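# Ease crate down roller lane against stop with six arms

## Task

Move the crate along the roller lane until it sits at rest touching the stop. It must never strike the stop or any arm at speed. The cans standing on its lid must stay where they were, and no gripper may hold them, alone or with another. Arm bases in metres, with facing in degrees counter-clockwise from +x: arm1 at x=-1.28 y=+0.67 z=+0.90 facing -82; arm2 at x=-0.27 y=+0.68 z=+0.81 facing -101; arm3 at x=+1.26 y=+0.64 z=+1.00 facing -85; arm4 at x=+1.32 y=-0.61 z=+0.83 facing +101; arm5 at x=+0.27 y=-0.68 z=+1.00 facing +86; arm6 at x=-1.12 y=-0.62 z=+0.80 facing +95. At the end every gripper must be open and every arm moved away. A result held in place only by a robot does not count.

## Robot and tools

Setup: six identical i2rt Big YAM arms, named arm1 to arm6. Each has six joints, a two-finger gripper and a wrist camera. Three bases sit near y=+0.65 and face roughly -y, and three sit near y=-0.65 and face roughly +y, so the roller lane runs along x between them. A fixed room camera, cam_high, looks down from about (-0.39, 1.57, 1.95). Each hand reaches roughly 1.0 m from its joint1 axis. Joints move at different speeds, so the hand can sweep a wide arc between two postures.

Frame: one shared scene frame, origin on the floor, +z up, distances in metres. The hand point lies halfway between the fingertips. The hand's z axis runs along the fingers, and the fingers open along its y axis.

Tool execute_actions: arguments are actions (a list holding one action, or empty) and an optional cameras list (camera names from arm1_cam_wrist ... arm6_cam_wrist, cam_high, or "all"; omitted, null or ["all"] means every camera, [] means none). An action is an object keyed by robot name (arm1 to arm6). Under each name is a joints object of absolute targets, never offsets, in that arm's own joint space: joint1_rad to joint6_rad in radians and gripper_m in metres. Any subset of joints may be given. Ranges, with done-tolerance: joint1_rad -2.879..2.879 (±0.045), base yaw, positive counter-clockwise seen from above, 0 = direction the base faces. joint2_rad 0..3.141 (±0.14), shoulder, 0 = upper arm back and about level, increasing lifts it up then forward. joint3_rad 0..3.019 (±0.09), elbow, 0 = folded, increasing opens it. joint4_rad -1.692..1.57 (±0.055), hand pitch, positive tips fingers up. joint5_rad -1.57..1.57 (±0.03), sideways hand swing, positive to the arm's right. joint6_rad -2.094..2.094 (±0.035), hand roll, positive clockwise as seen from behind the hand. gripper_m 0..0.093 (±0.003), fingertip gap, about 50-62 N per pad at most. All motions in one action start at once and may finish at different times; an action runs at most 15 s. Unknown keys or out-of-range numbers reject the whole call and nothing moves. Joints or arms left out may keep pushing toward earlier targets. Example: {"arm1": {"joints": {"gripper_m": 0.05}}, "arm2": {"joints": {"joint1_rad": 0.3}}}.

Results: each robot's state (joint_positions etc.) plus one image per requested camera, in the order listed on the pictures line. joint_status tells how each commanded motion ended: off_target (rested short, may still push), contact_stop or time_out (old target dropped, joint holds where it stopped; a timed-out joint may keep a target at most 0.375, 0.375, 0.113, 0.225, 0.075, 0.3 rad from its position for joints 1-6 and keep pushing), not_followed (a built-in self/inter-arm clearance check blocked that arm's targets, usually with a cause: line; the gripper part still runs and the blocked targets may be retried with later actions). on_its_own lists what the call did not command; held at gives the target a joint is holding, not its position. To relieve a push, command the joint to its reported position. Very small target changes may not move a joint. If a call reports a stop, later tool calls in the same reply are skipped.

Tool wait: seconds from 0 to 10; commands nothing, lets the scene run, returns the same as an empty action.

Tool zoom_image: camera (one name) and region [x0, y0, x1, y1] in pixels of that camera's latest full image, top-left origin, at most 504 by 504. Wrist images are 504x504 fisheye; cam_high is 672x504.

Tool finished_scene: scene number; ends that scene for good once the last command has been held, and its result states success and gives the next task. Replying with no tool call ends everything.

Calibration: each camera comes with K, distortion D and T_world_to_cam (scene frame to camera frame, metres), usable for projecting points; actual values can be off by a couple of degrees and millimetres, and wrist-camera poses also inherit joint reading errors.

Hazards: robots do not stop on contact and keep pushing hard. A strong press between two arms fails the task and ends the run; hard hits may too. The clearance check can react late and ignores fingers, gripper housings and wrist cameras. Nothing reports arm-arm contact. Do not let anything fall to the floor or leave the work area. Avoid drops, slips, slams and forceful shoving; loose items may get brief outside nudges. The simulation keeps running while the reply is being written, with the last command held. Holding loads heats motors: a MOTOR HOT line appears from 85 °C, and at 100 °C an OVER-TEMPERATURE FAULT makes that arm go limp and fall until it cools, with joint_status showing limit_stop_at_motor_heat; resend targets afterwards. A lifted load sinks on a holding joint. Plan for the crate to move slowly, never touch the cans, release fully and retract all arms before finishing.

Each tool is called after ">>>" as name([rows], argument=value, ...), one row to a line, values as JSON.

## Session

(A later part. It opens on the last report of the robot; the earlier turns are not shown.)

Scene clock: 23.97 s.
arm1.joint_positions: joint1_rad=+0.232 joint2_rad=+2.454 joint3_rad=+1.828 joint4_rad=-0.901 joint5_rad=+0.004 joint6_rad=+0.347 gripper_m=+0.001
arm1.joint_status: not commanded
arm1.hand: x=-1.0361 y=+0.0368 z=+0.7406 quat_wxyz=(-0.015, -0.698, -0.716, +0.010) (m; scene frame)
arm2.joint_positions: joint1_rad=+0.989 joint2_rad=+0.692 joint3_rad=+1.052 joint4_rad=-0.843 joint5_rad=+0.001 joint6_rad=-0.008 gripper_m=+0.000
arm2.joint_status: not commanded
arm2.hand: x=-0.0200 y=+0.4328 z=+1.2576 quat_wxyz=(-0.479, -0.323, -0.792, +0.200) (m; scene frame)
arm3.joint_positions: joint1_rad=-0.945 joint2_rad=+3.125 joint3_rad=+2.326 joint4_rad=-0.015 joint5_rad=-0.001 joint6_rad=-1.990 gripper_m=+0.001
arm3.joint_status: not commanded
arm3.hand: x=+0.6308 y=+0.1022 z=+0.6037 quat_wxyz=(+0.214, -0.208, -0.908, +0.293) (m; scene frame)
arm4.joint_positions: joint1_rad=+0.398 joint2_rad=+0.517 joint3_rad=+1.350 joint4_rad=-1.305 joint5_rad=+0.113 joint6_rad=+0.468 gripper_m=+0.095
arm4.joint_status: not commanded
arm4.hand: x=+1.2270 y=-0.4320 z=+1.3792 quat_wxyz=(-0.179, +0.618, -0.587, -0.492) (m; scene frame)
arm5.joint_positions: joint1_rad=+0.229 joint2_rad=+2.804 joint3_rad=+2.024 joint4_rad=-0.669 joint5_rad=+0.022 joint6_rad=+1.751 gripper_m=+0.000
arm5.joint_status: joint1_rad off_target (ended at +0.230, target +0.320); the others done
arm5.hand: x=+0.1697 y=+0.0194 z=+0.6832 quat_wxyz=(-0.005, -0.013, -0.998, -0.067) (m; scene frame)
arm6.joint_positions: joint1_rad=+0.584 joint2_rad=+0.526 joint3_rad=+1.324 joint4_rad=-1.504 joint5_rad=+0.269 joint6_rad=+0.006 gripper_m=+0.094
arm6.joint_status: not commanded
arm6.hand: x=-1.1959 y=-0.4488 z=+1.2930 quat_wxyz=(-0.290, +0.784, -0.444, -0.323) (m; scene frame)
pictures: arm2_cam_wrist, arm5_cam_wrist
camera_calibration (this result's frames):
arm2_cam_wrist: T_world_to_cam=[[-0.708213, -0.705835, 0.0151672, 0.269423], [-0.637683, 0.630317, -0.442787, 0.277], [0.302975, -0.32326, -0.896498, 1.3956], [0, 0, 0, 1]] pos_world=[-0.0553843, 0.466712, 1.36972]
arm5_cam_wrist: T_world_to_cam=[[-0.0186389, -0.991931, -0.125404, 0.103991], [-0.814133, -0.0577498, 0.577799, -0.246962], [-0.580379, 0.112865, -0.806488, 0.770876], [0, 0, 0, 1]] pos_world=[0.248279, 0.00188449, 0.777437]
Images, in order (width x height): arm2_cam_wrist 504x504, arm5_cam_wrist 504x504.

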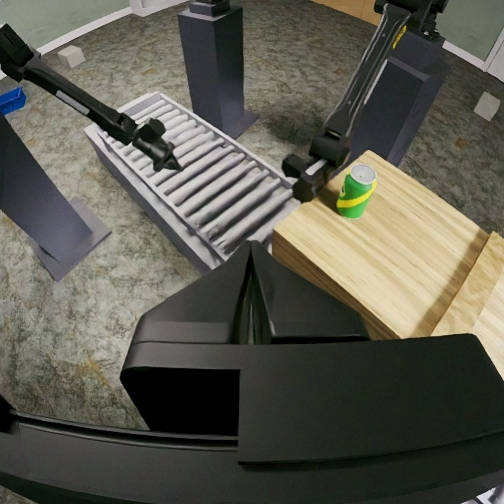

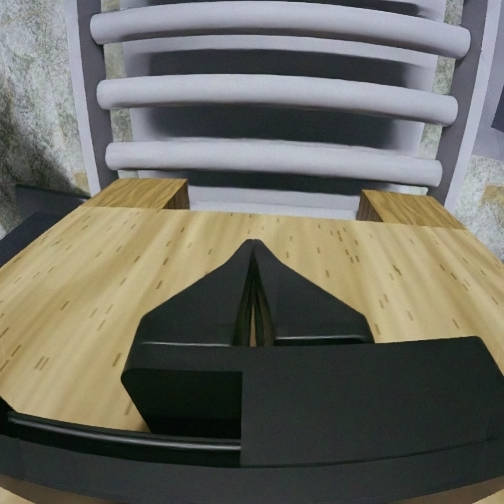

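Back on the housing. Continue, lowering a little.

>>> execute_actions([
  {"arm5":{"joints":{"joint1_rad":0.16,"joint6_rad":1.57,"joint2_rad":2.87}}},
], cameras=[])

>>> execute_actions([
  {"arm5":{"joints":{"joint1_rad":0.0,"joint6_rad":1.41,"joint2_rad":2.9,"joint3_rad":2.08}}},
], cameras=["arm5_cam_wrist"])

>>> execute_actions([
  {"arm5":{"joints":{"joint1_rad":-0.17,"joint6_rad":1.24}}},
], cameras=[])

>>> execute_actions([
  {"arm5":{"joints":{"joint1_rad":-0.34,"joint6_rad":1.07}}},
], cameras=["arm5_cam_wrist","arm2_cam_wrist"])

Scene clock: 26.13 s.
arm1.joint_positions: joint1_rad=+0.232 joint2_rad=+2.454 joint3_rad=+1.828 joint4_rad=-0.901 joint5_rad=+0.004 joint6_rad=+0.347 gripper_m=+0.001
arm1.joint_status: not commanded
arm1.hand: x=-1.0361 y=+0.0368 z=+0.7406 quat_wxyz=(-0.015, -0.698, -0.716, +0.010) (m; scene frame)
arm2.joint_positions: joint1_rad=+0.989 joint2_rad=+0.692 joint3_rad=+1.052 joint4_rad=-0.843 joint5_rad=+0.001 joint6_rad=-0.008 gripper_m=+0.000
arm2.joint_status: not commanded
arm2.hand: x=-0.0200 y=+0.4328 z=+1.2576 quat_wxyz=(-0.479, -0.323, -0.792, +0.200) (m; scene frame)
arm3.joint_positions: joint1_rad=-0.945 joint2_rad=+3.125 joint3_rad=+2.326 joint4_rad=-0.015 joint5_rad=-0.001 joint6_rad=-1.990 gripper_m=+0.001
arm3.joint_status: not commanded
arm3.hand: x=+0.6308 y=+0.1022 z=+0.6037 quat_wxyz=(+0.214, -0.208, -0.908, +0.293) (m; scene frame)
arm4.joint_positions: joint1_rad=+0.398 joint2_rad=+0.517 joint3_rad=+1.350 joint4_rad=-1.305 joint5_rad=+0.113 joint6_rad=+0.468 gripper_m=+0.095
arm4.joint_status: not commanded
arm4.hand: x=+1.2270 y=-0.4320 z=+1.3792 quat_wxyz=(-0.179, +0.618, -0.587, -0.492) (m; scene frame)
arm5.joint_positions: joint1_rad=+0.060 joint2_rad=+2.842 joint3_rad=+2.024 joint4_rad=-0.657 joint5_rad=+0.004 joint6_rad=+1.580 gripper_m=+0.000
arm5.joint_status: joint1_rad off_target (ended at +0.060, target +0.160); the others done
arm5.hand: x=+0.2851 y=+0.0124 z=+0.6584 quat_wxyz=(-0.006, -0.012, -0.999, -0.052) (m; scene frame)
arm6.joint_positions: joint1_rad=+0.584 joint2_rad=+0.526 joint3_rad=+1.324 joint4_rad=-1.504 joint5_rad=+0.269 joint6_rad=+0.006 gripper_m=+0.094
arm6.joint_status: not commanded
arm6.hand: x=-1.1959 y=-0.4488 z=+1.2930 quat_wxyz=(-0.290, +0.784, -0.444, -0.323) (m; scene frame)
pictures: none
No camera images: the call's "cameras" was empty. Leave "cameras" out to get every camera's image.

Scene clock: 27.77 s.
arm1.joint_positions: joint1_rad=+0.232 joint2_rad=+2.454 joint3_rad=+1.828 joint4_rad=-0.901 joint5_rad=+0.004 joint6_rad=+0.347 gripper_m=+0.001
arm1.joint_status: not commanded
arm1.hand: x=-1.0361 y=+0.0368 z=+0.7406 quat_wxyz=(-0.015, -0.698, -0.716, +0.010) (m; scene frame)
arm2.joint_positions: joint1_rad=+0.989 joint2_rad=+0.692 joint3_rad=+1.052 joint4_rad=-0.843 joint5_rad=+0.001 joint6_rad=-0.008 gripper_m=+0.000
arm2.joint_status: not commanded
arm2.hand: x=-0.0200 y=+0.4328 z=+1.2576 quat_wxyz=(-0.479, -0.323, -0.792, +0.200) (m; scene frame)
arm3.joint_positions: joint1_rad=-0.945 joint2_rad=+3.125 joint3_rad=+2.326 joint4_rad=-0.015 joint5_rad=-0.001 joint6_rad=-1.990 gripper_m=+0.001
arm3.joint_status: not commanded
arm3.hand: x=+0.6308 y=+0.1022 z=+0.6037 quat_wxyz=(+0.214, -0.208, -0.908, +0.293) (m; scene frame)
arm4.joint_positions: joint1_rad=+0.398 joint2_rad=+0.517 joint3_rad=+1.350 joint4_rad=-1.305 joint5_rad=+0.113 joint6_rad=+0.468 gripper_m=+0.095
arm4.joint_status: not commanded
arm4.hand: x=+1.2270 y=-0.4320 z=+1.3792 quat_wxyz=(-0.179, +0.618, -0.587, -0.492) (m; scene frame)
arm5.joint_positions: joint1_rad=-0.092 joint2_rad=+2.869 joint3_rad=+2.052 joint4_rad=-0.652 joint5_rad=+0.005 joint6_rad=+1.420 gripper_m=+0.000
arm5.joint_status: joint1_rad off_target (ended at -0.092, target +0.000); the others done
arm5.hand: x=+0.3899 y=+0.0060 z=+0.6498 quat_wxyz=(-0.015, -0.007, -0.998, -0.054) (m; scene frame)
arm6.joint_positions: joint1_rad=+0.584 joint2_rad=+0.526 joint3_rad=+1.324 joint4_rad=-1.504 joint5_rad=+0.269 joint6_rad=+0.006 gripper_m=+0.094
arm6.joint_status: not commanded
arm6.hand: x=-1.1959 y=-0.4488 z=+1.2930 quat_wxyz=(-0.290, +0.784, -0.444, -0.323) (m; scene frame)
pictures: arm5_cam_wrist
camera_calibration (this result's frames):
arm5_cam_wrist: T_world_to_cam=[[-0.0066774, -0.994835, -0.101284, 0.07032], [-0.825287, -0.0517126, 0.562341, -0.0348681], [-0.564674, 0.0873435, -0.820679, 0.876484], [0, 0, 0, 1]] pos_world=[0.466621, -0.00840147, 0.746042]
Images, in order (width x height): arm5_cam_wrist 504x504.

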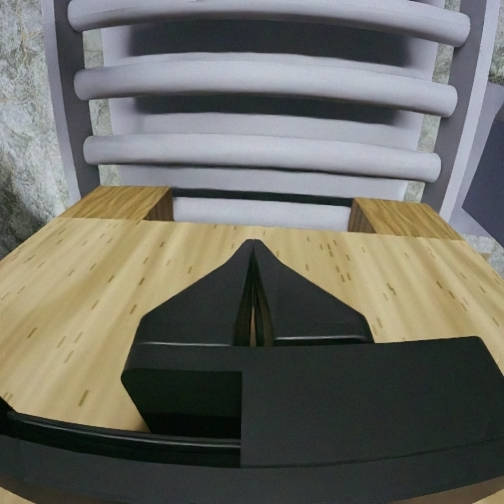

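Scene clock: 29.43 s.
arm1.joint_positions: joint1_rad=+0.232 joint2_rad=+2.454 joint3_rad=+1.828 joint4_rad=-0.901 joint5_rad=+0.004 joint6_rad=+0.347 gripper_m=+0.001
arm1.joint_status: not commanded
arm1.hand: x=-1.0361 y=+0.0368 z=+0.7406 quat_wxyz=(-0.015, -0.698, -0.716, +0.010) (m; scene frame)
arm2.joint_positions: joint1_rad=+0.989 joint2_rad=+0.692 joint3_rad=+1.052 joint4_rad=-0.843 joint5_rad=+0.001 joint6_rad=-0.008 gripper_m=+0.000
arm2.joint_status: not commanded
arm2.hand: x=-0.0200 y=+0.4328 z=+1.2576 quat_wxyz=(-0.479, -0.323, -0.792, +0.200) (m; scene frame)
arm3.joint_positions: joint1_rad=-0.945 joint2_rad=+3.125 joint3_rad=+2.326 joint4_rad=-0.015 joint5_rad=-0.001 joint6_rad=-1.990 gripper_m=+0.001
arm3.joint_status: not commanded
arm3.hand: x=+0.6308 y=+0.1022 z=+0.6037 quat_wxyz=(+0.214, -0.208, -0.908, +0.293) (m; scene frame)
arm4.joint_positions: joint1_rad=+0.398 joint2_rad=+0.517 joint3_rad=+1.350 joint4_rad=-1.305 joint5_rad=+0.113 joint6_rad=+0.468 gripper_m=+0.095
arm4.joint_status: not commanded
arm4.hand: x=+1.2270 y=-0.4320 z=+1.3792 quat_wxyz=(-0.179, +0.618, -0.587, -0.492) (m; scene frame)
arm5.joint_positions: joint1_rad=-0.264 joint2_rad=+2.869 joint3_rad=+2.067 joint4_rad=-0.646 joint5_rad=+0.007 joint6_rad=+1.250 gripper_m=+0.000
arm5.joint_status: joint1_rad off_target (ended at -0.264, target -0.170); the others done
arm5.hand: x=+0.5086 y=-0.0155 z=+0.6551 quat_wxyz=(-0.027, -0.009, -0.998, -0.062) (m; scene frame)
arm6.joint_positions: joint1_rad=+0.584 joint2_rad=+0.526 joint3_rad=+1.324 joint4_rad=-1.504 joint5_rad=+0.269 joint6_rad=+0.006 gripper_m=+0.094
arm6.joint_status: not commanded
arm6.hand: x=-1.1959 y=-0.4488 z=+1.2930 quat_wxyz=(-0.290, +0.784, -0.444, -0.323) (m; scene frame)
pictures: none
No camera images: the call's "cameras" was empty. Leave "cameras" out to get every camera's image.

Scene clock: 31.03 s.
arm1.joint_positions: joint1_rad=+0.232 joint2_rad=+2.454 joint3_rad=+1.828 joint4_rad=-0.901 joint5_rad=+0.004 joint6_rad=+0.347 gripper_m=+0.001
arm1.joint_status: not commanded
arm1.hand: x=-1.0361 y=+0.0368 z=+0.7406 quat_wxyz=(-0.015, -0.698, -0.716, +0.010) (m; scene frame)
arm2.joint_positions: joint1_rad=+0.989 joint2_rad=+0.692 joint3_rad=+1.052 joint4_rad=-0.843 joint5_rad=+0.001 joint6_rad=-0.008 gripper_m=+0.000
arm2.joint_status: not commanded
arm2.hand: x=-0.0200 y=+0.4328 z=+1.2576 quat_wxyz=(-0.479, -0.323, -0.792, +0.200) (m; scene frame)
arm3.joint_positions: joint1_rad=-0.945 joint2_rad=+3.125 joint3_rad=+2.326 joint4_rad=-0.015 joint5_rad=-0.001 joint6_rad=-1.990 gripper_m=+0.001
arm3.joint_status: not commanded
arm3.hand: x=+0.6308 y=+0.1022 z=+0.6037 quat_wxyz=(+0.214, -0.208, -0.908, +0.293) (m; scene frame)
arm4.joint_positions: joint1_rad=+0.398 joint2_rad=+0.517 joint3_rad=+1.350 joint4_rad=-1.305 joint5_rad=+0.113 joint6_rad=+0.468 gripper_m=+0.095
arm4.joint_status: not commanded
arm4.hand: x=+1.2270 y=-0.4320 z=+1.3792 quat_wxyz=(-0.179, +0.618, -0.587, -0.492) (m; scene frame)
arm5.joint_positions: joint1_rad=-0.425 joint2_rad=+2.869 joint3_rad=+2.082 joint4_rad=-0.638 joint5_rad=+0.007 joint6_rad=+1.080 gripper_m=+0.000
arm5.joint_status: joint1_rad off_target (ended at -0.425, target -0.340); the others done
arm5.hand: x=+0.6155 y=-0.0531 z=+0.6603 quat_wxyz=(-0.042, -0.004, -0.997, -0.067) (m; scene frame)
arm6.joint_positions: joint1_rad=+0.584 joint2_rad=+0.526 joint3_rad=+1.324 joint4_rad=-1.504 joint5_rad=+0.269 joint6_rad=+0.006 gripper_m=+0.094
arm6.joint_status: not commanded
arm6.hand: x=-1.1959 y=-0.4488 z=+1.2930 quat_wxyz=(-0.290, +0.784, -0.444, -0.323) (m; scene frame)
pictures: arm2_cam_wrist, arm5_cam_wrist
camera_calibration (this result's frames):
arm2_cam_wrist: T_world_to_cam=[[-0.708213, -0.705835, 0.0151672, 0.269423], [-0.637683, 0.630317, -0.442787, 0.277], [0.302975, -0.32326, -0.896498, 1.3956], [0, 0, 0, 1]] pos_world=[-0.0553843, 0.466712, 1.36972]
arm5_cam_wrist: T_world_to_cam=[[0.00334664, -0.992124, -0.125216, 0.0238728], [-0.854439, -0.0678925, 0.515097, 0.190675], [-0.519541, 0.105265, -0.847936, 1.00883], [0, 0, 0, 1]] pos_world=[0.686968, -0.0695646, 0.760195]
Images, in order (width x height): arm2_cam_wrist 504x504, arm5_cam_wrist 504x504.

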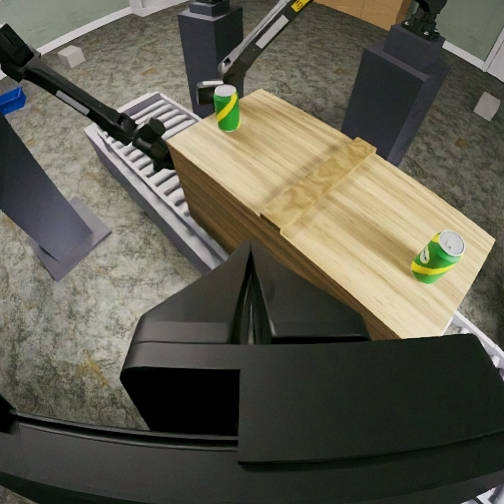

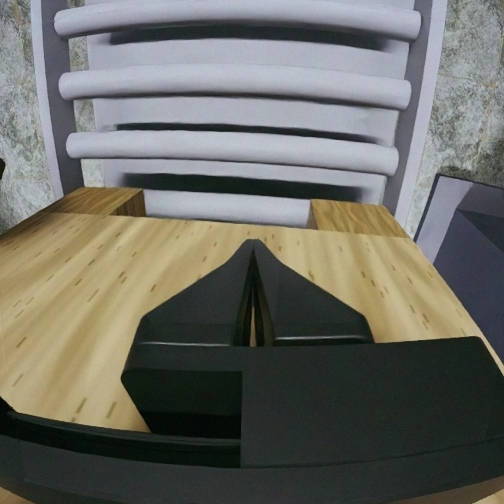

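>>> execute_actions([
  {"arm5":{"joints":{"joint1_rad":-0.49,"joint6_rad":0.94}},"arm3":{"joints":{"joint1_rad":-0.89}}},
], cameras=["arm3_cam_wrist"])

>>> execute_actions([
  {"arm5":{"joints":{"joint1_rad":-0.58,"joint6_rad":0.88}}},
], cameras=["arm3_cam_wrist","arm4_cam_wrist"])

Scene clock: 32.87 s.
arm1.joint_positions: joint1_rad=+0.232 joint2_rad=+2.454 joint3_rad=+1.828 joint4_rad=-0.901 joint5_rad=+0.004 joint6_rad=+0.347 gripper_m=+0.001
arm1.joint_status: not commanded
arm1.hand: x=-1.0361 y=+0.0368 z=+0.7406 quat_wxyz=(-0.015, -0.698, -0.716, +0.010) (m; scene frame)
arm2.joint_positions: joint1_rad=+0.989 joint2_rad=+0.692 joint3_rad=+1.052 joint4_rad=-0.843 joint5_rad=+0.001 joint6_rad=-0.008 gripper_m=+0.000
arm2.joint_status: not commanded
arm2.hand: x=-0.0200 y=+0.4328 z=+1.2576 quat_wxyz=(-0.479, -0.323, -0.792, +0.200) (m; scene frame)
arm3.joint_positions: joint1_rad=-0.884 joint2_rad=+3.125 joint3_rad=+2.326 joint4_rad=-0.015 joint5_rad=-0.001 joint6_rad=-1.990 gripper_m=+0.001
arm3.joint_status: all done
arm3.hand: x=+0.6651 y=+0.0644 z=+0.6042 quat_wxyz=(+0.205, -0.180, -0.914, +0.300) (m; scene frame)
arm4.joint_positions: joint1_rad=+0.398 joint2_rad=+0.517 joint3_rad=+1.350 joint4_rad=-1.305 joint5_rad=+0.113 joint6_rad=+0.468 gripper_m=+0.095
arm4.joint_status: not commanded
arm4.hand: x=+1.2270 y=-0.4320 z=+1.3792 quat_wxyz=(-0.179, +0.618, -0.587, -0.492) (m; scene frame)
arm5.joint_positions: joint1_rad=-0.559 joint2_rad=+2.869 joint3_rad=+2.093 joint4_rad=-0.632 joint5_rad=+0.008 joint6_rad=+0.951 gripper_m=+0.000
arm5.joint_status: joint1_rad off_target (ended at -0.559, target -0.490); the others done
arm5.hand: x=+0.7004 y=-0.0988 z=+0.6642 quat_wxyz=(-0.055, -0.007, -0.996, -0.068) (m; scene frame)
arm6.joint_positions: joint1_rad=+0.584 joint2_rad=+0.526 joint3_rad=+1.324 joint4_rad=-1.504 joint5_rad=+0.269 joint6_rad=+0.006 gripper_m=+0.094
arm6.joint_status: not commanded
arm6.hand: x=-1.1959 y=-0.4488 z=+1.2930 quat_wxyz=(-0.290, +0.784, -0.444, -0.323) (m; scene frame)
pictures: arm3_cam_wrist
camera_calibration (this result's frames):
arm3_cam_wrist: T_world_to_cam=[[-0.200861, -0.751197, 0.628775, -0.203587], [-0.402178, 0.648505, 0.646293, -0.159353], [-0.893257, -0.123064, -0.432374, 0.985923], [0, 0, 0, 1]] pos_world=[0.775702, 0.071739, 0.657287]
Images, in order (width x height): arm3_cam_wrist 504x504.

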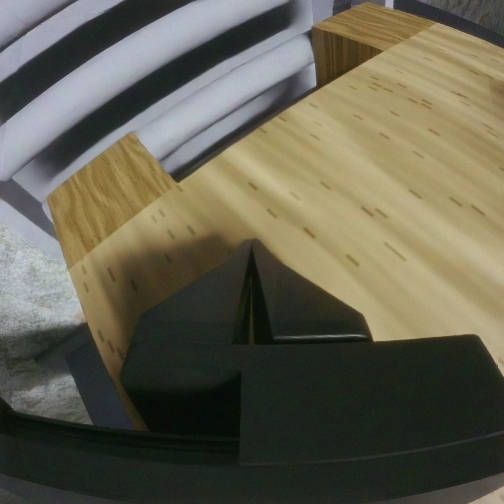

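Scene clock: 33.93 s.
arm1.joint_positions: joint1_rad=+0.232 joint2_rad=+2.454 joint3_rad=+1.828 joint4_rad=-0.901 joint5_rad=+0.004 joint6_rad=+0.347 gripper_m=+0.001
arm1.joint_status: not commanded
arm1.hand: x=-1.0361 y=+0.0368 z=+0.7406 quat_wxyz=(-0.015, -0.698, -0.716, +0.010) (m; scene frame)
arm2.joint_positions: joint1_rad=+0.989 joint2_rad=+0.692 joint3_rad=+1.052 joint4_rad=-0.843 joint5_rad=+0.001 joint6_rad=-0.008 gripper_m=+0.000
arm2.joint_status: not commanded
arm2.hand: x=-0.0200 y=+0.4328 z=+1.2576 quat_wxyz=(-0.479, -0.323, -0.792, +0.200) (m; scene frame)
arm3.joint_positions: joint1_rad=-0.875 joint2_rad=+3.125 joint3_rad=+2.326 joint4_rad=-0.016 joint5_rad=-0.008 joint6_rad=-1.990 gripper_m=+0.001
arm3.joint_status: not commanded
arm3.hand: x=+0.6717 y=+0.0580 z=+0.6039 quat_wxyz=(+0.201, -0.174, -0.915, +0.302) (m; scene frame)
arm4.joint_positions: joint1_rad=+0.398 joint2_rad=+0.517 joint3_rad=+1.350 joint4_rad=-1.305 joint5_rad=+0.113 joint6_rad=+0.468 gripper_m=+0.095
arm4.joint_status: not commanded
arm4.hand: x=+1.2270 y=-0.4320 z=+1.3792 quat_wxyz=(-0.179, +0.618, -0.587, -0.492) (m; scene frame)
arm5.joint_positions: joint1_rad=-0.601 joint2_rad=+2.869 joint3_rad=+2.091 joint4_rad=-0.638 joint5_rad=+0.004 joint6_rad=+0.896 gripper_m=+0.000
arm5.joint_status: all done
arm5.hand: x=+0.7220 y=-0.1185 z=+0.6633 quat_wxyz=(-0.054, +0.000, -0.997, -0.063) (m; scene frame)
arm6.joint_positions: joint1_rad=+0.584 joint2_rad=+0.526 joint3_rad=+1.324 joint4_rad=-1.504 joint5_rad=+0.269 joint6_rad=+0.006 gripper_m=+0.094
arm6.joint_status: not commanded
arm6.hand: x=-1.1959 y=-0.4488 z=+1.2930 quat_wxyz=(-0.290, +0.784, -0.444, -0.323) (m; scene frame)
pictures: arm3_cam_wrist, arm4_cam_wrist
camera_calibration (this result's frames):
arm3_cam_wrist: T_world_to_cam=[[-0.192864, -0.752531, 0.629683, -0.212727], [-0.414862, 0.644089, 0.64268, -0.141423], [-0.889209, -0.137282, -0.436419, 0.991556], [0, 0, 0, 1]] pos_world=[0.782002, 0.0671276, 0.657574]
arm4_cam_wrist: T_world_to_cam=[[0.90133, 0.239251, -0.361058, -0.502646], [0.078489, -0.910016, -0.407075, 0.0775571], [-0.425962, 0.33857, -0.839004, 1.9462], [0, 0, 0, 1]] pos_world=[1.27597, -0.468087, 1.48295]
Images, in order (width x height): arm3_cam_wrist 504x504, arm4_cam_wrist 504x504.

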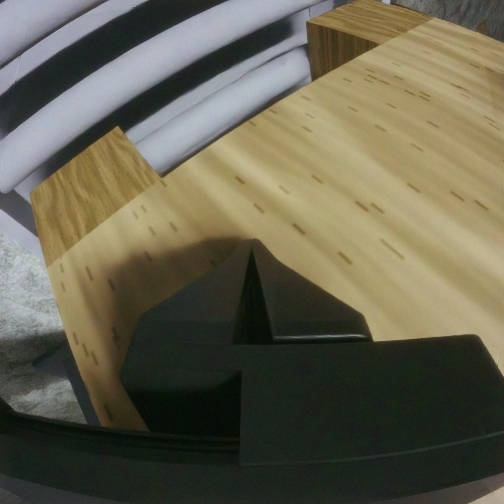

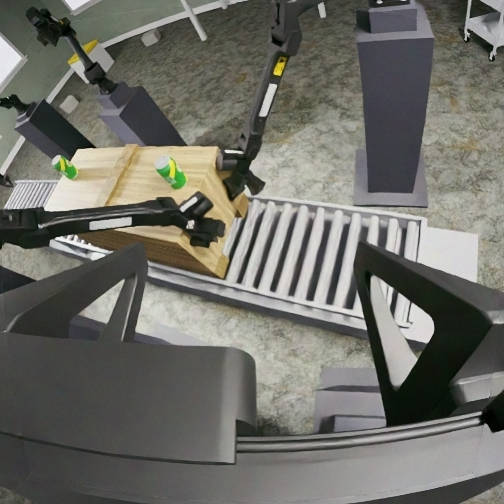

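>>> execute_actions([
  {"arm5":{"joints":{"joint1_rad":-1.6}},"arm3":{"joints":{"joint1_rad":-0.8,"joint4_rad":-0.08}},"arm1":{"joints":{"joint2_rad":1.6}}},
], cameras=[])

>>> execute_actions([
  {"arm3":{"joints":{"joint1_rad":-0.66,"joint4_rad":-0.22}}},
], cameras=[])

>>> execute_actions([
  {"arm3":{"joints":{"joint1_rad":-0.5,"joint4_rad":-0.35,"joint6_rad":-1.9}}},
], cameras=["arm3_cam_wrist"])

>>> execute_actions([
  {"arm3":{"joints":{"joint1_rad":-0.34,"joint4_rad":-0.45,"joint6_rad":-1.75}}},
], cameras=[])

>>> execute_actions([
  {"arm3":{"joints":{"joint1_rad":-0.18,"joint4_rad":-0.55,"joint6_rad":-1.6}}},
], cameras=["arm3_cam_wrist","arm4_cam_wrist"])

Scene clock: 36.77 s.
arm1.joint_positions: joint1_rad=+0.232 joint2_rad=+1.607 joint3_rad=+1.850 joint4_rad=-0.901 joint5_rad=+0.004 joint6_rad=+0.347 gripper_m=+0.001
arm1.joint_status: all done
arm1.hand: x=-1.0357 y=+0.0407 z=+1.3394 quat_wxyz=(-0.396, -0.628, -0.644, +0.183) (m; scene frame)
arm2.joint_positions: joint1_rad=+0.989 joint2_rad=+0.692 joint3_rad=+1.052 joint4_rad=-0.843 joint5_rad=+0.001 joint6_rad=-0.008 gripper_m=+0.000
arm2.joint_status: not commanded
arm2.hand: x=-0.0200 y=+0.4328 z=+1.2576 quat_wxyz=(-0.479, -0.323, -0.792, +0.200) (m; scene frame)
arm3.joint_positions: joint1_rad=-0.725 joint2_rad=+3.125 joint3_rad=+2.325 joint4_rad=-0.080 joint5_rad=+0.001 joint6_rad=-1.991 gripper_m=+0.001
arm3.joint_status: joint1_rad off_target (ended at -0.726, target -0.800); the others done
arm3.hand: x=+0.7719 y=-0.0137 z=+0.5945 quat_wxyz=(+0.165, -0.108, -0.937, +0.289) (m; scene frame)
arm4.joint_positions: joint1_rad=+0.398 joint2_rad=+0.517 joint3_rad=+1.350 joint4_rad=-1.305 joint5_rad=+0.113 joint6_rad=+0.468 gripper_m=+0.095
arm4.joint_status: not commanded
arm4.hand: x=+1.2270 y=-0.4320 z=+1.3792 quat_wxyz=(-0.179, +0.618, -0.587, -0.492) (m; scene frame)
arm5.joint_positions: joint1_rad=-1.596 joint2_rad=+2.869 joint3_rad=+2.086 joint4_rad=-0.642 joint5_rad=+0.002 joint6_rad=+0.888 gripper_m=+0.000
arm5.joint_status: all done
arm5.hand: x=+0.9818 y=-0.7471 z=+0.6581 quat_wxyz=(-0.069, -0.473, -0.878, -0.033) (m; scene frame)
arm6.joint_positions: joint1_rad=+0.584 joint2_rad=+0.526 joint3_rad=+1.324 joint4_rad=-1.504 joint5_rad=+0.269 joint6_rad=+0.006 gripper_m=+0.094
arm6.joint_status: not commanded
arm6.hand: x=-1.1959 y=-0.4488 z=+1.2930 quat_wxyz=(-0.290, +0.784, -0.444, -0.323) (m; scene frame)
pictures: none
No camera images: the call's "cameras" was empty. Leave "cameras" out to get every camera's image.

Scene clock: 38.33 s.
arm1.joint_positions: joint1_rad=+0.232 joint2_rad=+1.607 joint3_rad=+1.850 joint4_rad=-0.901 joint5_rad=+0.004 joint6_rad=+0.347 gripper_m=+0.001
arm1.joint_status: not commanded
arm1.hand: x=-1.0357 y=+0.0407 z=+1.3394 quat_wxyz=(-0.396, -0.628, -0.644, +0.183) (m; scene frame)
arm2.joint_positions: joint1_rad=+0.989 joint2_rad=+0.692 joint3_rad=+1.052 joint4_rad=-0.843 joint5_rad=+0.001 joint6_rad=-0.008 gripper_m=+0.000
arm2.joint_status: not commanded
arm2.hand: x=-0.0200 y=+0.4328 z=+1.2576 quat_wxyz=(-0.479, -0.323, -0.792, +0.200) (m; scene frame)
arm3.joint_positions: joint1_rad=-0.579 joint2_rad=+3.125 joint3_rad=+2.325 joint4_rad=-0.221 joint5_rad=+0.001 joint6_rad=-1.991 gripper_m=+0.001
arm3.joint_status: joint1_rad off_target (ended at -0.579, target -0.660); the others done
arm3.hand: x=+0.8872 y=-0.0543 z=+0.5760 quat_wxyz=(+0.114, -0.040, -0.963, +0.242) (m; scene frame)
arm4.joint_positions: joint1_rad=+0.398 joint2_rad=+0.517 joint3_rad=+1.350 joint4_rad=-1.305 joint5_rad=+0.113 joint6_rad=+0.468 gripper_m=+0.095
arm4.joint_status: not commanded
arm4.hand: x=+1.2270 y=-0.4320 z=+1.3792 quat_wxyz=(-0.179, +0.618, -0.587, -0.492) (m; scene frame)
arm5.joint_positions: joint1_rad=-1.596 joint2_rad=+2.869 joint3_rad=+2.086 joint4_rad=-0.642 joint5_rad=+0.002 joint6_rad=+0.888 gripper_m=+0.000
arm5.joint_status: not commanded
arm5.hand: x=+0.9818 y=-0.7471 z=+0.6581 quat_wxyz=(-0.069, -0.473, -0.878, -0.033) (m; scene frame)
arm6.joint_positions: joint1_rad=+0.584 joint2_rad=+0.526 joint3_rad=+1.324 joint4_rad=-1.504 joint5_rad=+0.269 joint6_rad=+0.006 gripper_m=+0.094
arm6.joint_status: not commanded
arm6.hand: x=-1.1959 y=-0.4488 z=+1.2930 quat_wxyz=(-0.290, +0.784, -0.444, -0.323) (m; scene frame)
pictures: none
No camera images: the call's "cameras" was empty. Leave "cameras" out to get every camera's image.

Scene clock: 40.07 s.
arm1.joint_positions: joint1_rad=+0.232 joint2_rad=+1.607 joint3_rad=+1.850 joint4_rad=-0.901 joint5_rad=+0.004 joint6_rad=+0.347 gripper_m=+0.001
arm1.joint_status: not commanded
arm1.hand: x=-1.0357 y=+0.0407 z=+1.3394 quat_wxyz=(-0.396, -0.628, -0.644, +0.183) (m; scene frame)
arm2.joint_positions: joint1_rad=+0.989 joint2_rad=+0.692 joint3_rad=+1.052 joint4_rad=-0.843 joint5_rad=+0.001 joint6_rad=-0.008 gripper_m=+0.000
arm2.joint_status: not commanded
arm2.hand: x=-0.0200 y=+0.4328 z=+1.2576 quat_wxyz=(-0.479, -0.323, -0.792, +0.200) (m; scene frame)
arm3.joint_positions: joint1_rad=-0.400 joint2_rad=+3.125 joint3_rad=+2.325 joint4_rad=-0.352 joint5_rad=+0.001 joint6_rad=-1.911 gripper_m=+0.001
arm3.joint_status: joint1_rad off_target (ended at -0.399, target -0.500); the others done
arm3.hand: x=+1.0272 y=-0.0839 z=+0.5630 quat_wxyz=(+0.060, +0.008, -0.979, +0.195) (m; scene frame)
arm4.joint_positions: joint1_rad=+0.398 joint2_rad=+0.517 joint3_rad=+1.350 joint4_rad=-1.305 joint5_rad=+0.113 joint6_rad=+0.468 gripper_m=+0.095
arm4.joint_status: not commanded
arm4.hand: x=+1.2270 y=-0.4320 z=+1.3792 quat_wxyz=(-0.179, +0.618, -0.587, -0.492) (m; scene frame)
arm5.joint_positions: joint1_rad=-1.596 joint2_rad=+2.869 joint3_rad=+2.086 joint4_rad=-0.642 joint5_rad=+0.002 joint6_rad=+0.888 gripper_m=+0.000
arm5.joint_status: not commanded
arm5.hand: x=+0.9818 y=-0.7471 z=+0.6581 quat_wxyz=(-0.069, -0.473, -0.878, -0.033) (m; scene frame)
arm6.joint_positions: joint1_rad=+0.584 joint2_rad=+0.526 joint3_rad=+1.324 joint4_rad=-1.504 joint5_rad=+0.269 joint6_rad=+0.006 gripper_m=+0.094
arm6.joint_status: not commanded
arm6.hand: x=-1.1959 y=-0.4488 z=+1.2930 quat_wxyz=(-0.290, +0.784, -0.444, -0.323) (m; scene frame)
pictures: arm3_cam_wrist
camera_calibration (this result's frames):
arm3_cam_wrist: T_world_to_cam=[[0.0416283, -0.920357, 0.388859, -0.344573], [-0.734979, 0.235433, 0.635907, 0.422085], [-0.676811, -0.312274, -0.666642, 1.16704], [0, 0, 0, 1]] pos_world=[1.11443, -0.0520661, 0.643582]
Images, in order (width x height): arm3_cam_wrist 504x504.

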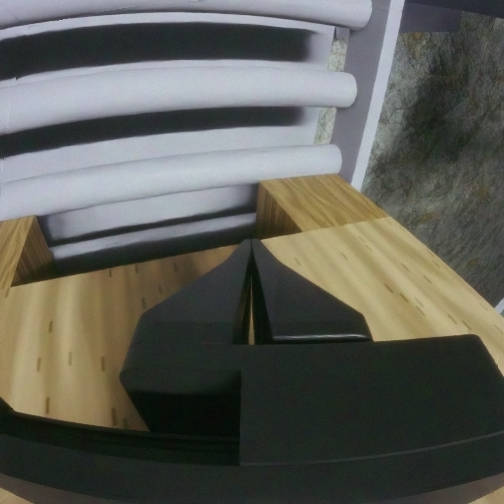

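Scene clock: 41.80 s.
arm1.joint_positions: joint1_rad=+0.232 joint2_rad=+1.607 joint3_rad=+1.850 joint4_rad=-0.901 joint5_rad=+0.004 joint6_rad=+0.347 gripper_m=+0.001
arm1.joint_status: not commanded
arm1.hand: x=-1.0357 y=+0.0407 z=+1.3394 quat_wxyz=(-0.396, -0.628, -0.644, +0.183) (m; scene frame)
arm2.joint_positions: joint1_rad=+0.989 joint2_rad=+0.692 joint3_rad=+1.052 joint4_rad=-0.843 joint5_rad=+0.001 joint6_rad=-0.008 gripper_m=+0.000
arm2.joint_status: not commanded
arm2.hand: x=-0.0200 y=+0.4328 z=+1.2576 quat_wxyz=(-0.479, -0.323, -0.792, +0.200) (m; scene frame)
arm3.joint_positions: joint1_rad=-0.241 joint2_rad=+3.125 joint3_rad=+2.326 joint4_rad=-0.450 joint5_rad=+0.001 joint6_rad=-1.761 gripper_m=+0.001
arm3.joint_status: joint1_rad off_target (ended at -0.241, target -0.340); the others done
arm3.hand: x=+1.1490 y=-0.0912 z=+0.5564 quat_wxyz=(+0.021, +0.013, -0.987, +0.156) (m; scene frame)
arm4.joint_positions: joint1_rad=+0.398 joint2_rad=+0.517 joint3_rad=+1.350 joint4_rad=-1.305 joint5_rad=+0.113 joint6_rad=+0.468 gripper_m=+0.095
arm4.joint_status: not commanded
arm4.hand: x=+1.2270 y=-0.4320 z=+1.3792 quat_wxyz=(-0.179, +0.618, -0.587, -0.492) (m; scene frame)
arm5.joint_positions: joint1_rad=-1.596 joint2_rad=+2.869 joint3_rad=+2.086 joint4_rad=-0.642 joint5_rad=+0.002 joint6_rad=+0.888 gripper_m=+0.000
arm5.joint_status: not commanded
arm5.hand: x=+0.9818 y=-0.7471 z=+0.6581 quat_wxyz=(-0.069, -0.473, -0.878, -0.033) (m; scene frame)
arm6.joint_positions: joint1_rad=+0.584 joint2_rad=+0.526 joint3_rad=+1.324 joint4_rad=-1.504 joint5_rad=+0.269 joint6_rad=+0.006 gripper_m=+0.094
arm6.joint_status: not commanded
arm6.hand: x=-1.1959 y=-0.4488 z=+1.2930 quat_wxyz=(-0.290, +0.784, -0.444, -0.323) (m; scene frame)
pictures: none
No camera images: the call's "cameras" was empty. Leave "cameras" out to get every camera's image.

Scene clock: 43.47 s.
arm1.joint_positions: joint1_rad=+0.232 joint2_rad=+1.607 joint3_rad=+1.850 joint4_rad=-0.901 joint5_rad=+0.004 joint6_rad=+0.347 gripper_m=+0.001
arm1.joint_status: not commanded
arm1.hand: x=-1.0357 y=+0.0407 z=+1.3394 quat_wxyz=(-0.396, -0.628, -0.644, +0.183) (m; scene frame)
arm2.joint_positions: joint1_rad=+0.989 joint2_rad=+0.692 joint3_rad=+1.052 joint4_rad=-0.843 joint5_rad=+0.001 joint6_rad=-0.008 gripper_m=+0.000
arm2.joint_status: not commanded
arm2.hand: x=-0.0200 y=+0.4328 z=+1.2576 quat_wxyz=(-0.479, -0.323, -0.792, +0.200) (m; scene frame)
arm3.joint_positions: joint1_rad=-0.088 joint2_rad=+3.125 joint3_rad=+2.326 joint4_rad=-0.544 joint5_rad=+0.001 joint6_rad=-1.610 gripper_m=+0.001
arm3.joint_status: joint1_rad off_target (ended at -0.088, target -0.180); the others done
arm3.hand: x=+1.2628 y=-0.0786 z=+0.5520 quat_wxyz=(-0.005, +0.015, -0.994, +0.112) (m; scene frame)
arm4.joint_positions: joint1_rad=+0.398 joint2_rad=+0.517 joint3_rad=+1.350 joint4_rad=-1.305 joint5_rad=+0.113 joint6_rad=+0.468 gripper_m=+0.095
arm4.joint_status: not commanded
arm4.hand: x=+1.2270 y=-0.4320 z=+1.3792 quat_wxyz=(-0.179, +0.618, -0.587, -0.492) (m; scene frame)
arm5.joint_positions: joint1_rad=-1.596 joint2_rad=+2.869 joint3_rad=+2.086 joint4_rad=-0.642 joint5_rad=+0.002 joint6_rad=+0.888 gripper_m=+0.000
arm5.joint_status: not commanded
arm5.hand: x=+0.9818 y=-0.7471 z=+0.6581 quat_wxyz=(-0.069, -0.473, -0.878, -0.033) (m; scene frame)
arm6.joint_positions: joint1_rad=+0.584 joint2_rad=+0.526 joint3_rad=+1.324 joint4_rad=-1.504 joint5_rad=+0.269 joint6_rad=+0.006 gripper_m=+0.094
arm6.joint_status: not commanded
arm6.hand: x=-1.1959 y=-0.4488 z=+1.2930 quat_wxyz=(-0.290, +0.784, -0.444, -0.323) (m; scene frame)
pictures: arm3_cam_wrist, arm4_cam_wrist
camera_calibration (this result's frames):
arm3_cam_wrist: T_world_to_cam=[[0.0290572, -0.972422, 0.231411, -0.246503], [-0.815182, 0.110925, 0.568484, 0.729739], [-0.578476, -0.20516, -0.789478, 1.27287], [0, 0, 0, 1]] pos_world=[1.33836, -0.0595082, 0.647105]
arm4_cam_wrist: T_world_to_cam=[[0.90133, 0.239251, -0.361058, -0.502646], [0.078489, -0.910016, -0.407075, 0.0775571], [-0.425962, 0.33857, -0.839004, 1.9462], [0, 0, 0, 1]] pos_world=[1.27597, -0.468087, 1.48295]
Images, in order (width x height): arm3_cam_wrist 504x504, arm4_cam_wrist 504x504.

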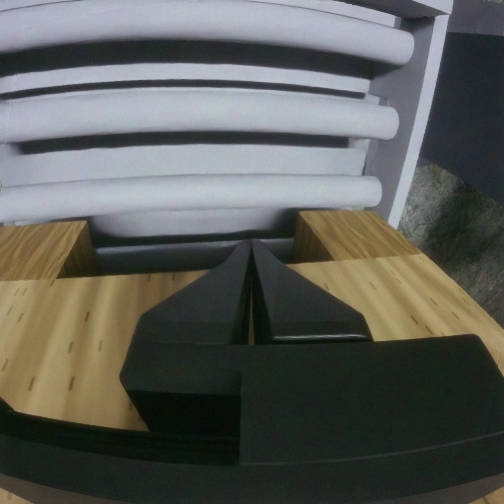

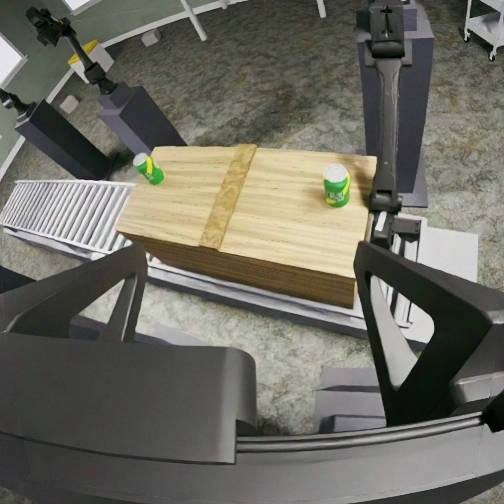

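About 0.2 m left.

>>> execute_actions([
  {"arm3":{"joints":{"joint1_rad":-0.03,"joint6_rad":-1.45}}},
], cameras=[])

>>> execute_actions([
  {"arm3":{"joints":{"joint1_rad":0.07,"joint6_rad":-1.35}}},
], cameras=["arm3_cam_wrist"])

>>> execute_actions([
  {"arm3":{"joints":{"joint1_rad":0.13}}},
], cameras=["arm3_cam_wrist"])

>>> execute_actions([
  {"arm3":{"joints":{"joint1_rad":0.18}}},
], cameras=["arm3_cam_wrist"])

Scene clock: 45.50 s.
arm1.joint_positions: joint1_rad=+0.232 joint2_rad=+1.607 joint3_rad=+1.850 joint4_rad=-0.901 joint5_rad=+0.004 joint6_rad=+0.347 gripper_m=+0.001
arm1.joint_status: not commanded
arm1.hand: x=-1.0357 y=+0.0407 z=+1.3394 quat_wxyz=(-0.396, -0.628, -0.644, +0.183) (m; scene frame)
arm2.joint_positions: joint1_rad=+0.989 joint2_rad=+0.692 joint3_rad=+1.052 joint4_rad=-0.843 joint5_rad=+0.001 joint6_rad=-0.008 gripper_m=+0.000
arm2.joint_status: not commanded
arm2.hand: x=-0.0200 y=+0.4328 z=+1.2576 quat_wxyz=(-0.479, -0.323, -0.792, +0.200) (m; scene frame)
arm3.joint_positions: joint1_rad=+0.058 joint2_rad=+3.125 joint3_rad=+2.328 joint4_rad=-0.545 joint5_rad=+0.001 joint6_rad=-1.461 gripper_m=+0.001
arm3.joint_status: joint1_rad off_target (ended at +0.058, target -0.030); the others done
arm3.hand: x=+1.3683 y=-0.0727 z=+0.5542 quat_wxyz=(-0.021, +0.013, -0.993, +0.112) (m; scene frame)
arm4.joint_positions: joint1_rad=+0.398 joint2_rad=+0.517 joint3_rad=+1.350 joint4_rad=-1.305 joint5_rad=+0.113 joint6_rad=+0.468 gripper_m=+0.095
arm4.joint_status: not commanded
arm4.hand: x=+1.2270 y=-0.4320 z=+1.3792 quat_wxyz=(-0.179, +0.618, -0.587, -0.492) (m; scene frame)
arm5.joint_positions: joint1_rad=-1.596 joint2_rad=+2.869 joint3_rad=+2.086 joint4_rad=-0.642 joint5_rad=+0.002 joint6_rad=+0.888 gripper_m=+0.000
arm5.joint_status: not commanded
arm5.hand: x=+0.9818 y=-0.7471 z=+0.6581 quat_wxyz=(-0.069, -0.473, -0.878, -0.033) (m; scene frame)
arm6.joint_positions: joint1_rad=+0.584 joint2_rad=+0.526 joint3_rad=+1.324 joint4_rad=-1.504 joint5_rad=+0.269 joint6_rad=+0.006 gripper_m=+0.094
arm6.joint_status: not commanded
arm6.hand: x=-1.1959 y=-0.4488 z=+1.2930 quat_wxyz=(-0.290, +0.784, -0.444, -0.323) (m; scene frame)
pictures: none
No camera images: the call's "cameras" was empty. Leave "cameras" out to get every camera's image.

Scene clock: 47.00 s.
arm1.joint_positions: joint1_rad=+0.232 joint2_rad=+1.607 joint3_rad=+1.850 joint4_rad=-0.901 joint5_rad=+0.004 joint6_rad=+0.347 gripper_m=+0.001
arm1.joint_status: not commanded
arm1.hand: x=-1.0357 y=+0.0407 z=+1.3394 quat_wxyz=(-0.396, -0.628, -0.644, +0.183) (m; scene frame)
arm2.joint_positions: joint1_rad=+0.989 joint2_rad=+0.692 joint3_rad=+1.052 joint4_rad=-0.843 joint5_rad=+0.001 joint6_rad=-0.008 gripper_m=+0.000
arm2.joint_status: not commanded
arm2.hand: x=-0.0200 y=+0.4328 z=+1.2576 quat_wxyz=(-0.479, -0.323, -0.792, +0.200) (m; scene frame)
arm3.joint_positions: joint1_rad=+0.128 joint2_rad=+3.125 joint3_rad=+2.331 joint4_rad=-0.545 joint5_rad=+0.001 joint6_rad=-1.361 gripper_m=+0.001
arm3.joint_status: joint1_rad off_target (ended at +0.128, target +0.070); the others done
arm3.hand: x=+1.4184 y=-0.0654 z=+0.5559 quat_wxyz=(-0.031, -0.002, -0.993, +0.112) (m; scene frame)
arm4.joint_positions: joint1_rad=+0.398 joint2_rad=+0.517 joint3_rad=+1.350 joint4_rad=-1.305 joint5_rad=+0.113 joint6_rad=+0.468 gripper_m=+0.095
arm4.joint_status: not commanded
arm4.hand: x=+1.2270 y=-0.4320 z=+1.3792 quat_wxyz=(-0.179, +0.618, -0.587, -0.492) (m; scene frame)
arm5.joint_positions: joint1_rad=-1.596 joint2_rad=+2.869 joint3_rad=+2.086 joint4_rad=-0.642 joint5_rad=+0.002 joint6_rad=+0.888 gripper_m=+0.000
arm5.joint_status: not commanded
arm5.hand: x=+0.9818 y=-0.7471 z=+0.6581 quat_wxyz=(-0.069, -0.473, -0.878, -0.033) (m; scene frame)
arm6.joint_positions: joint1_rad=+0.584 joint2_rad=+0.526 joint3_rad=+1.324 joint4_rad=-1.504 joint5_rad=+0.269 joint6_rad=+0.006 gripper_m=+0.094
arm6.joint_status: not commanded
arm6.hand: x=-1.1959 y=-0.4488 z=+1.2930 quat_wxyz=(-0.290, +0.784, -0.444, -0.323) (m; scene frame)
pictures: arm3_cam_wrist
camera_calibration (this result's frames):
arm3_cam_wrist: T_world_to_cam=[[-0.0109096, -0.973083, 0.230195, -0.181723], [-0.842795, 0.132837, 0.521585, 0.919529], [-0.538124, -0.188317, -0.821559, 1.33034], [0, 0, 0, 1]] pos_world=[1.48888, -0.0484523, 0.655174]
Images, in order (width x height): arm3_cam_wrist 504x504.

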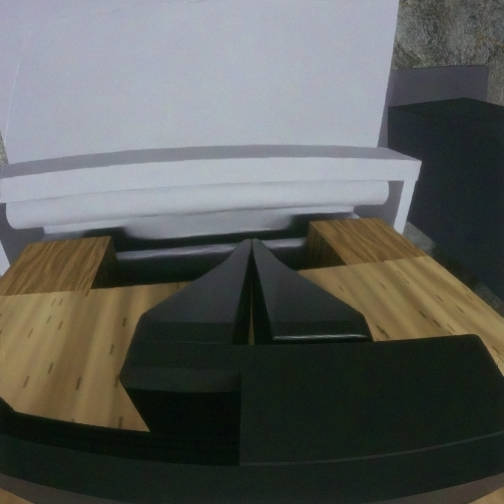

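Scene clock: 48.37 s.
arm1.joint_positions: joint1_rad=+0.232 joint2_rad=+1.607 joint3_rad=+1.850 joint4_rad=-0.901 joint5_rad=+0.004 joint6_rad=+0.347 gripper_m=+0.001
arm1.joint_status: not commanded
arm1.hand: x=-1.0357 y=+0.0407 z=+1.3394 quat_wxyz=(-0.396, -0.628, -0.644, +0.183) (m; scene frame)
arm2.joint_positions: joint1_rad=+0.989 joint2_rad=+0.692 joint3_rad=+1.052 joint4_rad=-0.843 joint5_rad=+0.001 joint6_rad=-0.008 gripper_m=+0.000
arm2.joint_status: not commanded
arm2.hand: x=-0.0200 y=+0.4328 z=+1.2576 quat_wxyz=(-0.479, -0.323, -0.792, +0.200) (m; scene frame)
arm3.joint_positions: joint1_rad=+0.179 joint2_rad=+3.125 joint3_rad=+2.333 joint4_rad=-0.545 joint5_rad=+0.001 joint6_rad=-1.361 gripper_m=+0.001
arm3.joint_status: joint1_rad off_target (ended at +0.179, target +0.130)
arm3.hand: x=+1.4548 y=-0.0579 z=+0.5572 quat_wxyz=(-0.034, +0.023, -0.993, +0.112) (m; scene frame)
arm4.joint_positions: joint1_rad=+0.398 joint2_rad=+0.517 joint3_rad=+1.350 joint4_rad=-1.305 joint5_rad=+0.113 joint6_rad=+0.468 gripper_m=+0.095
arm4.joint_status: not commanded
arm4.hand: x=+1.2270 y=-0.4320 z=+1.3792 quat_wxyz=(-0.179, +0.618, -0.587, -0.492) (m; scene frame)
arm5.joint_positions: joint1_rad=-1.596 joint2_rad=+2.869 joint3_rad=+2.086 joint4_rad=-0.642 joint5_rad=+0.002 joint6_rad=+0.888 gripper_m=+0.000
arm5.joint_status: not commanded
arm5.hand: x=+0.9818 y=-0.7471 z=+0.6581 quat_wxyz=(-0.069, -0.473, -0.878, -0.033) (m; scene frame)
arm6.joint_positions: joint1_rad=+0.584 joint2_rad=+0.526 joint3_rad=+1.324 joint4_rad=-1.504 joint5_rad=+0.269 joint6_rad=+0.006 gripper_m=+0.094
arm6.joint_status: not commanded
arm6.hand: x=-1.1959 y=-0.4488 z=+1.2930 quat_wxyz=(-0.290, +0.784, -0.444, -0.323) (m; scene frame)
pictures: arm3_cam_wrist
camera_calibration (this result's frames):
arm3_cam_wrist: T_world_to_cam=[[0.0386085, -0.971678, 0.233135, -0.248], [-0.848872, 0.0911958, 0.520672, 0.955446], [-0.527186, -0.218004, -0.82131, 1.33463], [0, 0, 0, 1]] pos_world=[1.52422, -0.0371539, 0.656489]
Images, in order (width x height): arm3_cam_wrist 504x504.

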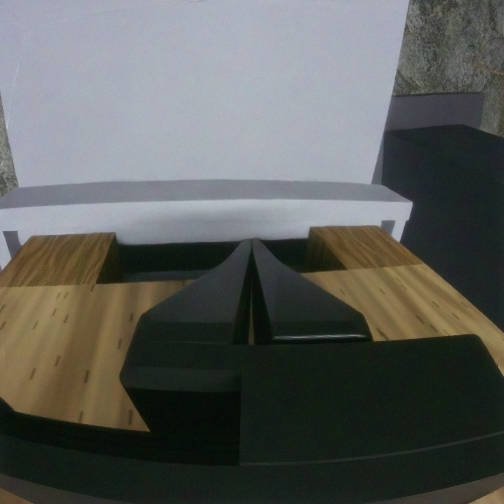

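Scene clock: 49.63 s.
arm1.joint_positions: joint1_rad=+0.232 joint2_rad=+1.607 joint3_rad=+1.850 joint4_rad=-0.901 joint5_rad=+0.004 joint6_rad=+0.347 gripper_m=+0.001
arm1.joint_status: not commanded
arm1.hand: x=-1.0357 y=+0.0407 z=+1.3394 quat_wxyz=(-0.396, -0.628, -0.644, +0.183) (m; scene frame)
arm2.joint_positions: joint1_rad=+0.989 joint2_rad=+0.692 joint3_rad=+1.052 joint4_rad=-0.843 joint5_rad=+0.001 joint6_rad=-0.008 gripper_m=+0.000
arm2.joint_status: not commanded
arm2.hand: x=-0.0200 y=+0.4328 z=+1.2576 quat_wxyz=(-0.479, -0.323, -0.792, +0.200) (m; scene frame)
arm3.joint_positions: joint1_rad=+0.219 joint2_rad=+3.125 joint3_rad=+2.334 joint4_rad=-0.545 joint5_rad=+0.001 joint6_rad=-1.361 gripper_m=+0.001
arm3.joint_status: all done
arm3.hand: x=+1.4826 y=-0.0504 z=+0.5579 quat_wxyz=(-0.037, +0.043, -0.992, +0.112) (m; scene frame)
arm4.joint_positions: joint1_rad=+0.398 joint2_rad=+0.517 joint3_rad=+1.350 joint4_rad=-1.305 joint5_rad=+0.113 joint6_rad=+0.468 gripper_m=+0.095
arm4.joint_status: not commanded
arm4.hand: x=+1.2270 y=-0.4320 z=+1.3792 quat_wxyz=(-0.179, +0.618, -0.587, -0.492) (m; scene frame)
arm5.joint_positions: joint1_rad=-1.596 joint2_rad=+2.869 joint3_rad=+2.086 joint4_rad=-0.642 joint5_rad=+0.002 joint6_rad=+0.888 gripper_m=+0.000
arm5.joint_status: not commanded
arm5.hand: x=+0.9818 y=-0.7471 z=+0.6581 quat_wxyz=(-0.069, -0.473, -0.878, -0.033) (m; scene frame)
arm6.joint_positions: joint1_rad=+0.584 joint2_rad=+0.526 joint3_rad=+1.324 joint4_rad=-1.504 joint5_rad=+0.269 joint6_rad=+0.006 gripper_m=+0.094
arm6.joint_status: not commanded
arm6.hand: x=-1.1959 y=-0.4488 z=+1.2930 quat_wxyz=(-0.290, +0.784, -0.444, -0.323) (m; scene frame)
pictures: arm3_cam_wrist
camera_calibration (this result's frames):
arm3_cam_wrist: T_world_to_cam=[[0.0770188, -0.969071, 0.234457, -0.299458], [-0.852005, 0.058165, 0.520293, 0.981211], [-0.517838, -0.239831, -0.821173, 1.33649], [0, 0, 0, 1]] pos_world=[1.55114, -0.0267375, 0.65718]
Images, in order (width x height): arm3_cam_wrist 504x504.

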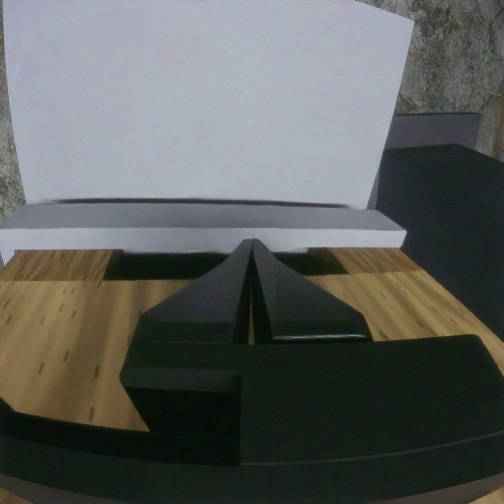

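>>> execute_actions([
  {"arm3":{"joints":{"joint1_rad":0.24}}},
], cameras=[])

>>> execute_actions([
  {"arm3":{"joints":{"joint1_rad":1.3}}},
], cameras=["cam_high"])

>>> finished_scene(scene=2)

Scene clock: 50.63 s.
arm1.joint_positions: joint1_rad=+0.232 joint2_rad=+1.607 joint3_rad=+1.850 joint4_rad=-0.901 joint5_rad=+0.004 joint6_rad=+0.347 gripper_m=+0.001
arm1.joint_status: not commanded
arm1.hand: x=-1.0357 y=+0.0407 z=+1.3394 quat_wxyz=(-0.396, -0.628, -0.644, +0.183) (m; scene frame)
arm2.joint_positions: joint1_rad=+0.989 joint2_rad=+0.692 joint3_rad=+1.052 joint4_rad=-0.843 joint5_rad=+0.001 joint6_rad=-0.008 gripper_m=+0.000
arm2.joint_status: not commanded
arm2.hand: x=-0.0200 y=+0.4328 z=+1.2576 quat_wxyz=(-0.479, -0.323, -0.792, +0.200) (m; scene frame)
arm3.joint_positions: joint1_rad=+0.230 joint2_rad=+3.125 joint3_rad=+2.334 joint4_rad=-0.545 joint5_rad=+0.001 joint6_rad=-1.361 gripper_m=+0.001
arm3.joint_status: all done
arm3.hand: x=+1.4900 y=-0.0481 z=+0.5580 quat_wxyz=(-0.037, +0.048, -0.992, +0.112) (m; scene frame)
arm4.joint_positions: joint1_rad=+0.398 joint2_rad=+0.517 joint3_rad=+1.350 joint4_rad=-1.305 joint5_rad=+0.113 joint6_rad=+0.468 gripper_m=+0.095
arm4.joint_status: not commanded
arm4.hand: x=+1.2270 y=-0.4320 z=+1.3792 quat_wxyz=(-0.179, +0.618, -0.587, -0.492) (m; scene frame)
arm5.joint_positions: joint1_rad=-1.596 joint2_rad=+2.869 joint3_rad=+2.086 joint4_rad=-0.642 joint5_rad=+0.002 joint6_rad=+0.888 gripper_m=+0.000
arm5.joint_status: not commanded
arm5.hand: x=+0.9818 y=-0.7471 z=+0.6581 quat_wxyz=(-0.069, -0.473, -0.878, -0.033) (m; scene frame)
arm6.joint_positions: joint1_rad=+0.584 joint2_rad=+0.526 joint3_rad=+1.324 joint4_rad=-1.504 joint5_rad=+0.269 joint6_rad=+0.006 gripper_m=+0.094
arm6.joint_status: not commanded
arm6.hand: x=-1.1959 y=-0.4488 z=+1.2930 quat_wxyz=(-0.290, +0.784, -0.444, -0.323) (m; scene frame)
pictures: none
No camera images: the call's "cameras" was empty. Leave "cameras" out to get every camera's image.

Scene clock: 52.77 s.
arm1.joint_positions: joint1_rad=+0.232 joint2_rad=+1.607 joint3_rad=+1.850 joint4_rad=-0.901 joint5_rad=+0.004 joint6_rad=+0.347 gripper_m=+0.001
arm1.joint_status: not commanded
arm1.hand: x=-1.0357 y=+0.0407 z=+1.3394 quat_wxyz=(-0.396, -0.628, -0.644, +0.183) (m; scene frame)
arm2.joint_positions: joint1_rad=+0.989 joint2_rad=+0.692 joint3_rad=+1.052 joint4_rad=-0.843 joint5_rad=+0.001 joint6_rad=-0.008 gripper_m=+0.000
arm2.joint_status: not commanded
arm2.hand: x=-0.0200 y=+0.4328 z=+1.2576 quat_wxyz=(-0.479, -0.323, -0.792, +0.200) (m; scene frame)
arm3.joint_positions: joint1_rad=+1.290 joint2_rad=+3.117 joint3_rad=+2.352 joint4_rad=-0.545 joint5_rad=+0.000 joint6_rad=-1.359 gripper_m=+0.001
arm3.joint_status: all done
arm3.hand: x=+1.9947 y=+0.4969 z=+0.5789 quat_wxyz=(-0.100, +0.542, -0.829, +0.094) (m; scene frame)
arm4.joint_positions: joint1_rad=+0.398 joint2_rad=+0.517 joint3_rad=+1.350 joint4_rad=-1.305 joint5_rad=+0.113 joint6_rad=+0.468 gripper_m=+0.095
arm4.joint_status: not commanded
arm4.hand: x=+1.2270 y=-0.4320 z=+1.3792 quat_wxyz=(-0.179, +0.618, -0.587, -0.492) (m; scene frame)
arm5.joint_positions: joint1_rad=-1.596 joint2_rad=+2.869 joint3_rad=+2.086 joint4_rad=-0.642 joint5_rad=+0.002 joint6_rad=+0.888 gripper_m=+0.000
arm5.joint_status: not commanded
arm5.hand: x=+0.9818 y=-0.7471 z=+0.6581 quat_wxyz=(-0.069, -0.473, -0.878, -0.033) (m; scene frame)
arm6.joint_positions: joint1_rad=+0.584 joint2_rad=+0.526 joint3_rad=+1.324 joint4_rad=-1.504 joint5_rad=+0.269 joint6_rad=+0.006 gripper_m=+0.094
arm6.joint_status: not commanded
arm6.hand: x=-1.1959 y=-0.4488 z=+1.2930 quat_wxyz=(-0.290, +0.784, -0.444, -0.323) (m; scene frame)
pictures: cam_high
Images, in order (width x height): cam_high 672x504.

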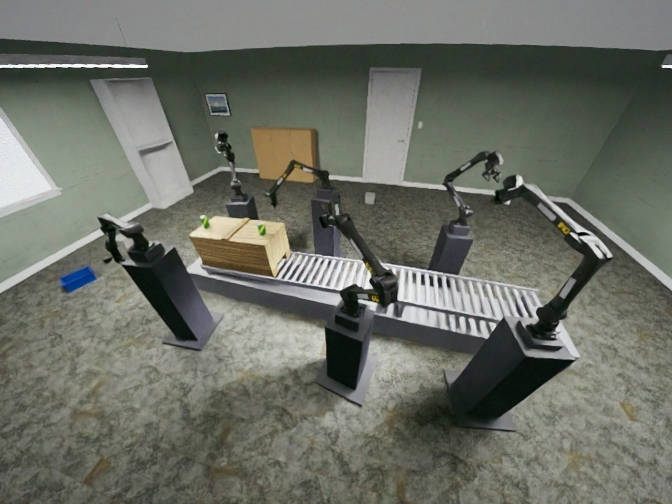

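The scene is finished: the task was done.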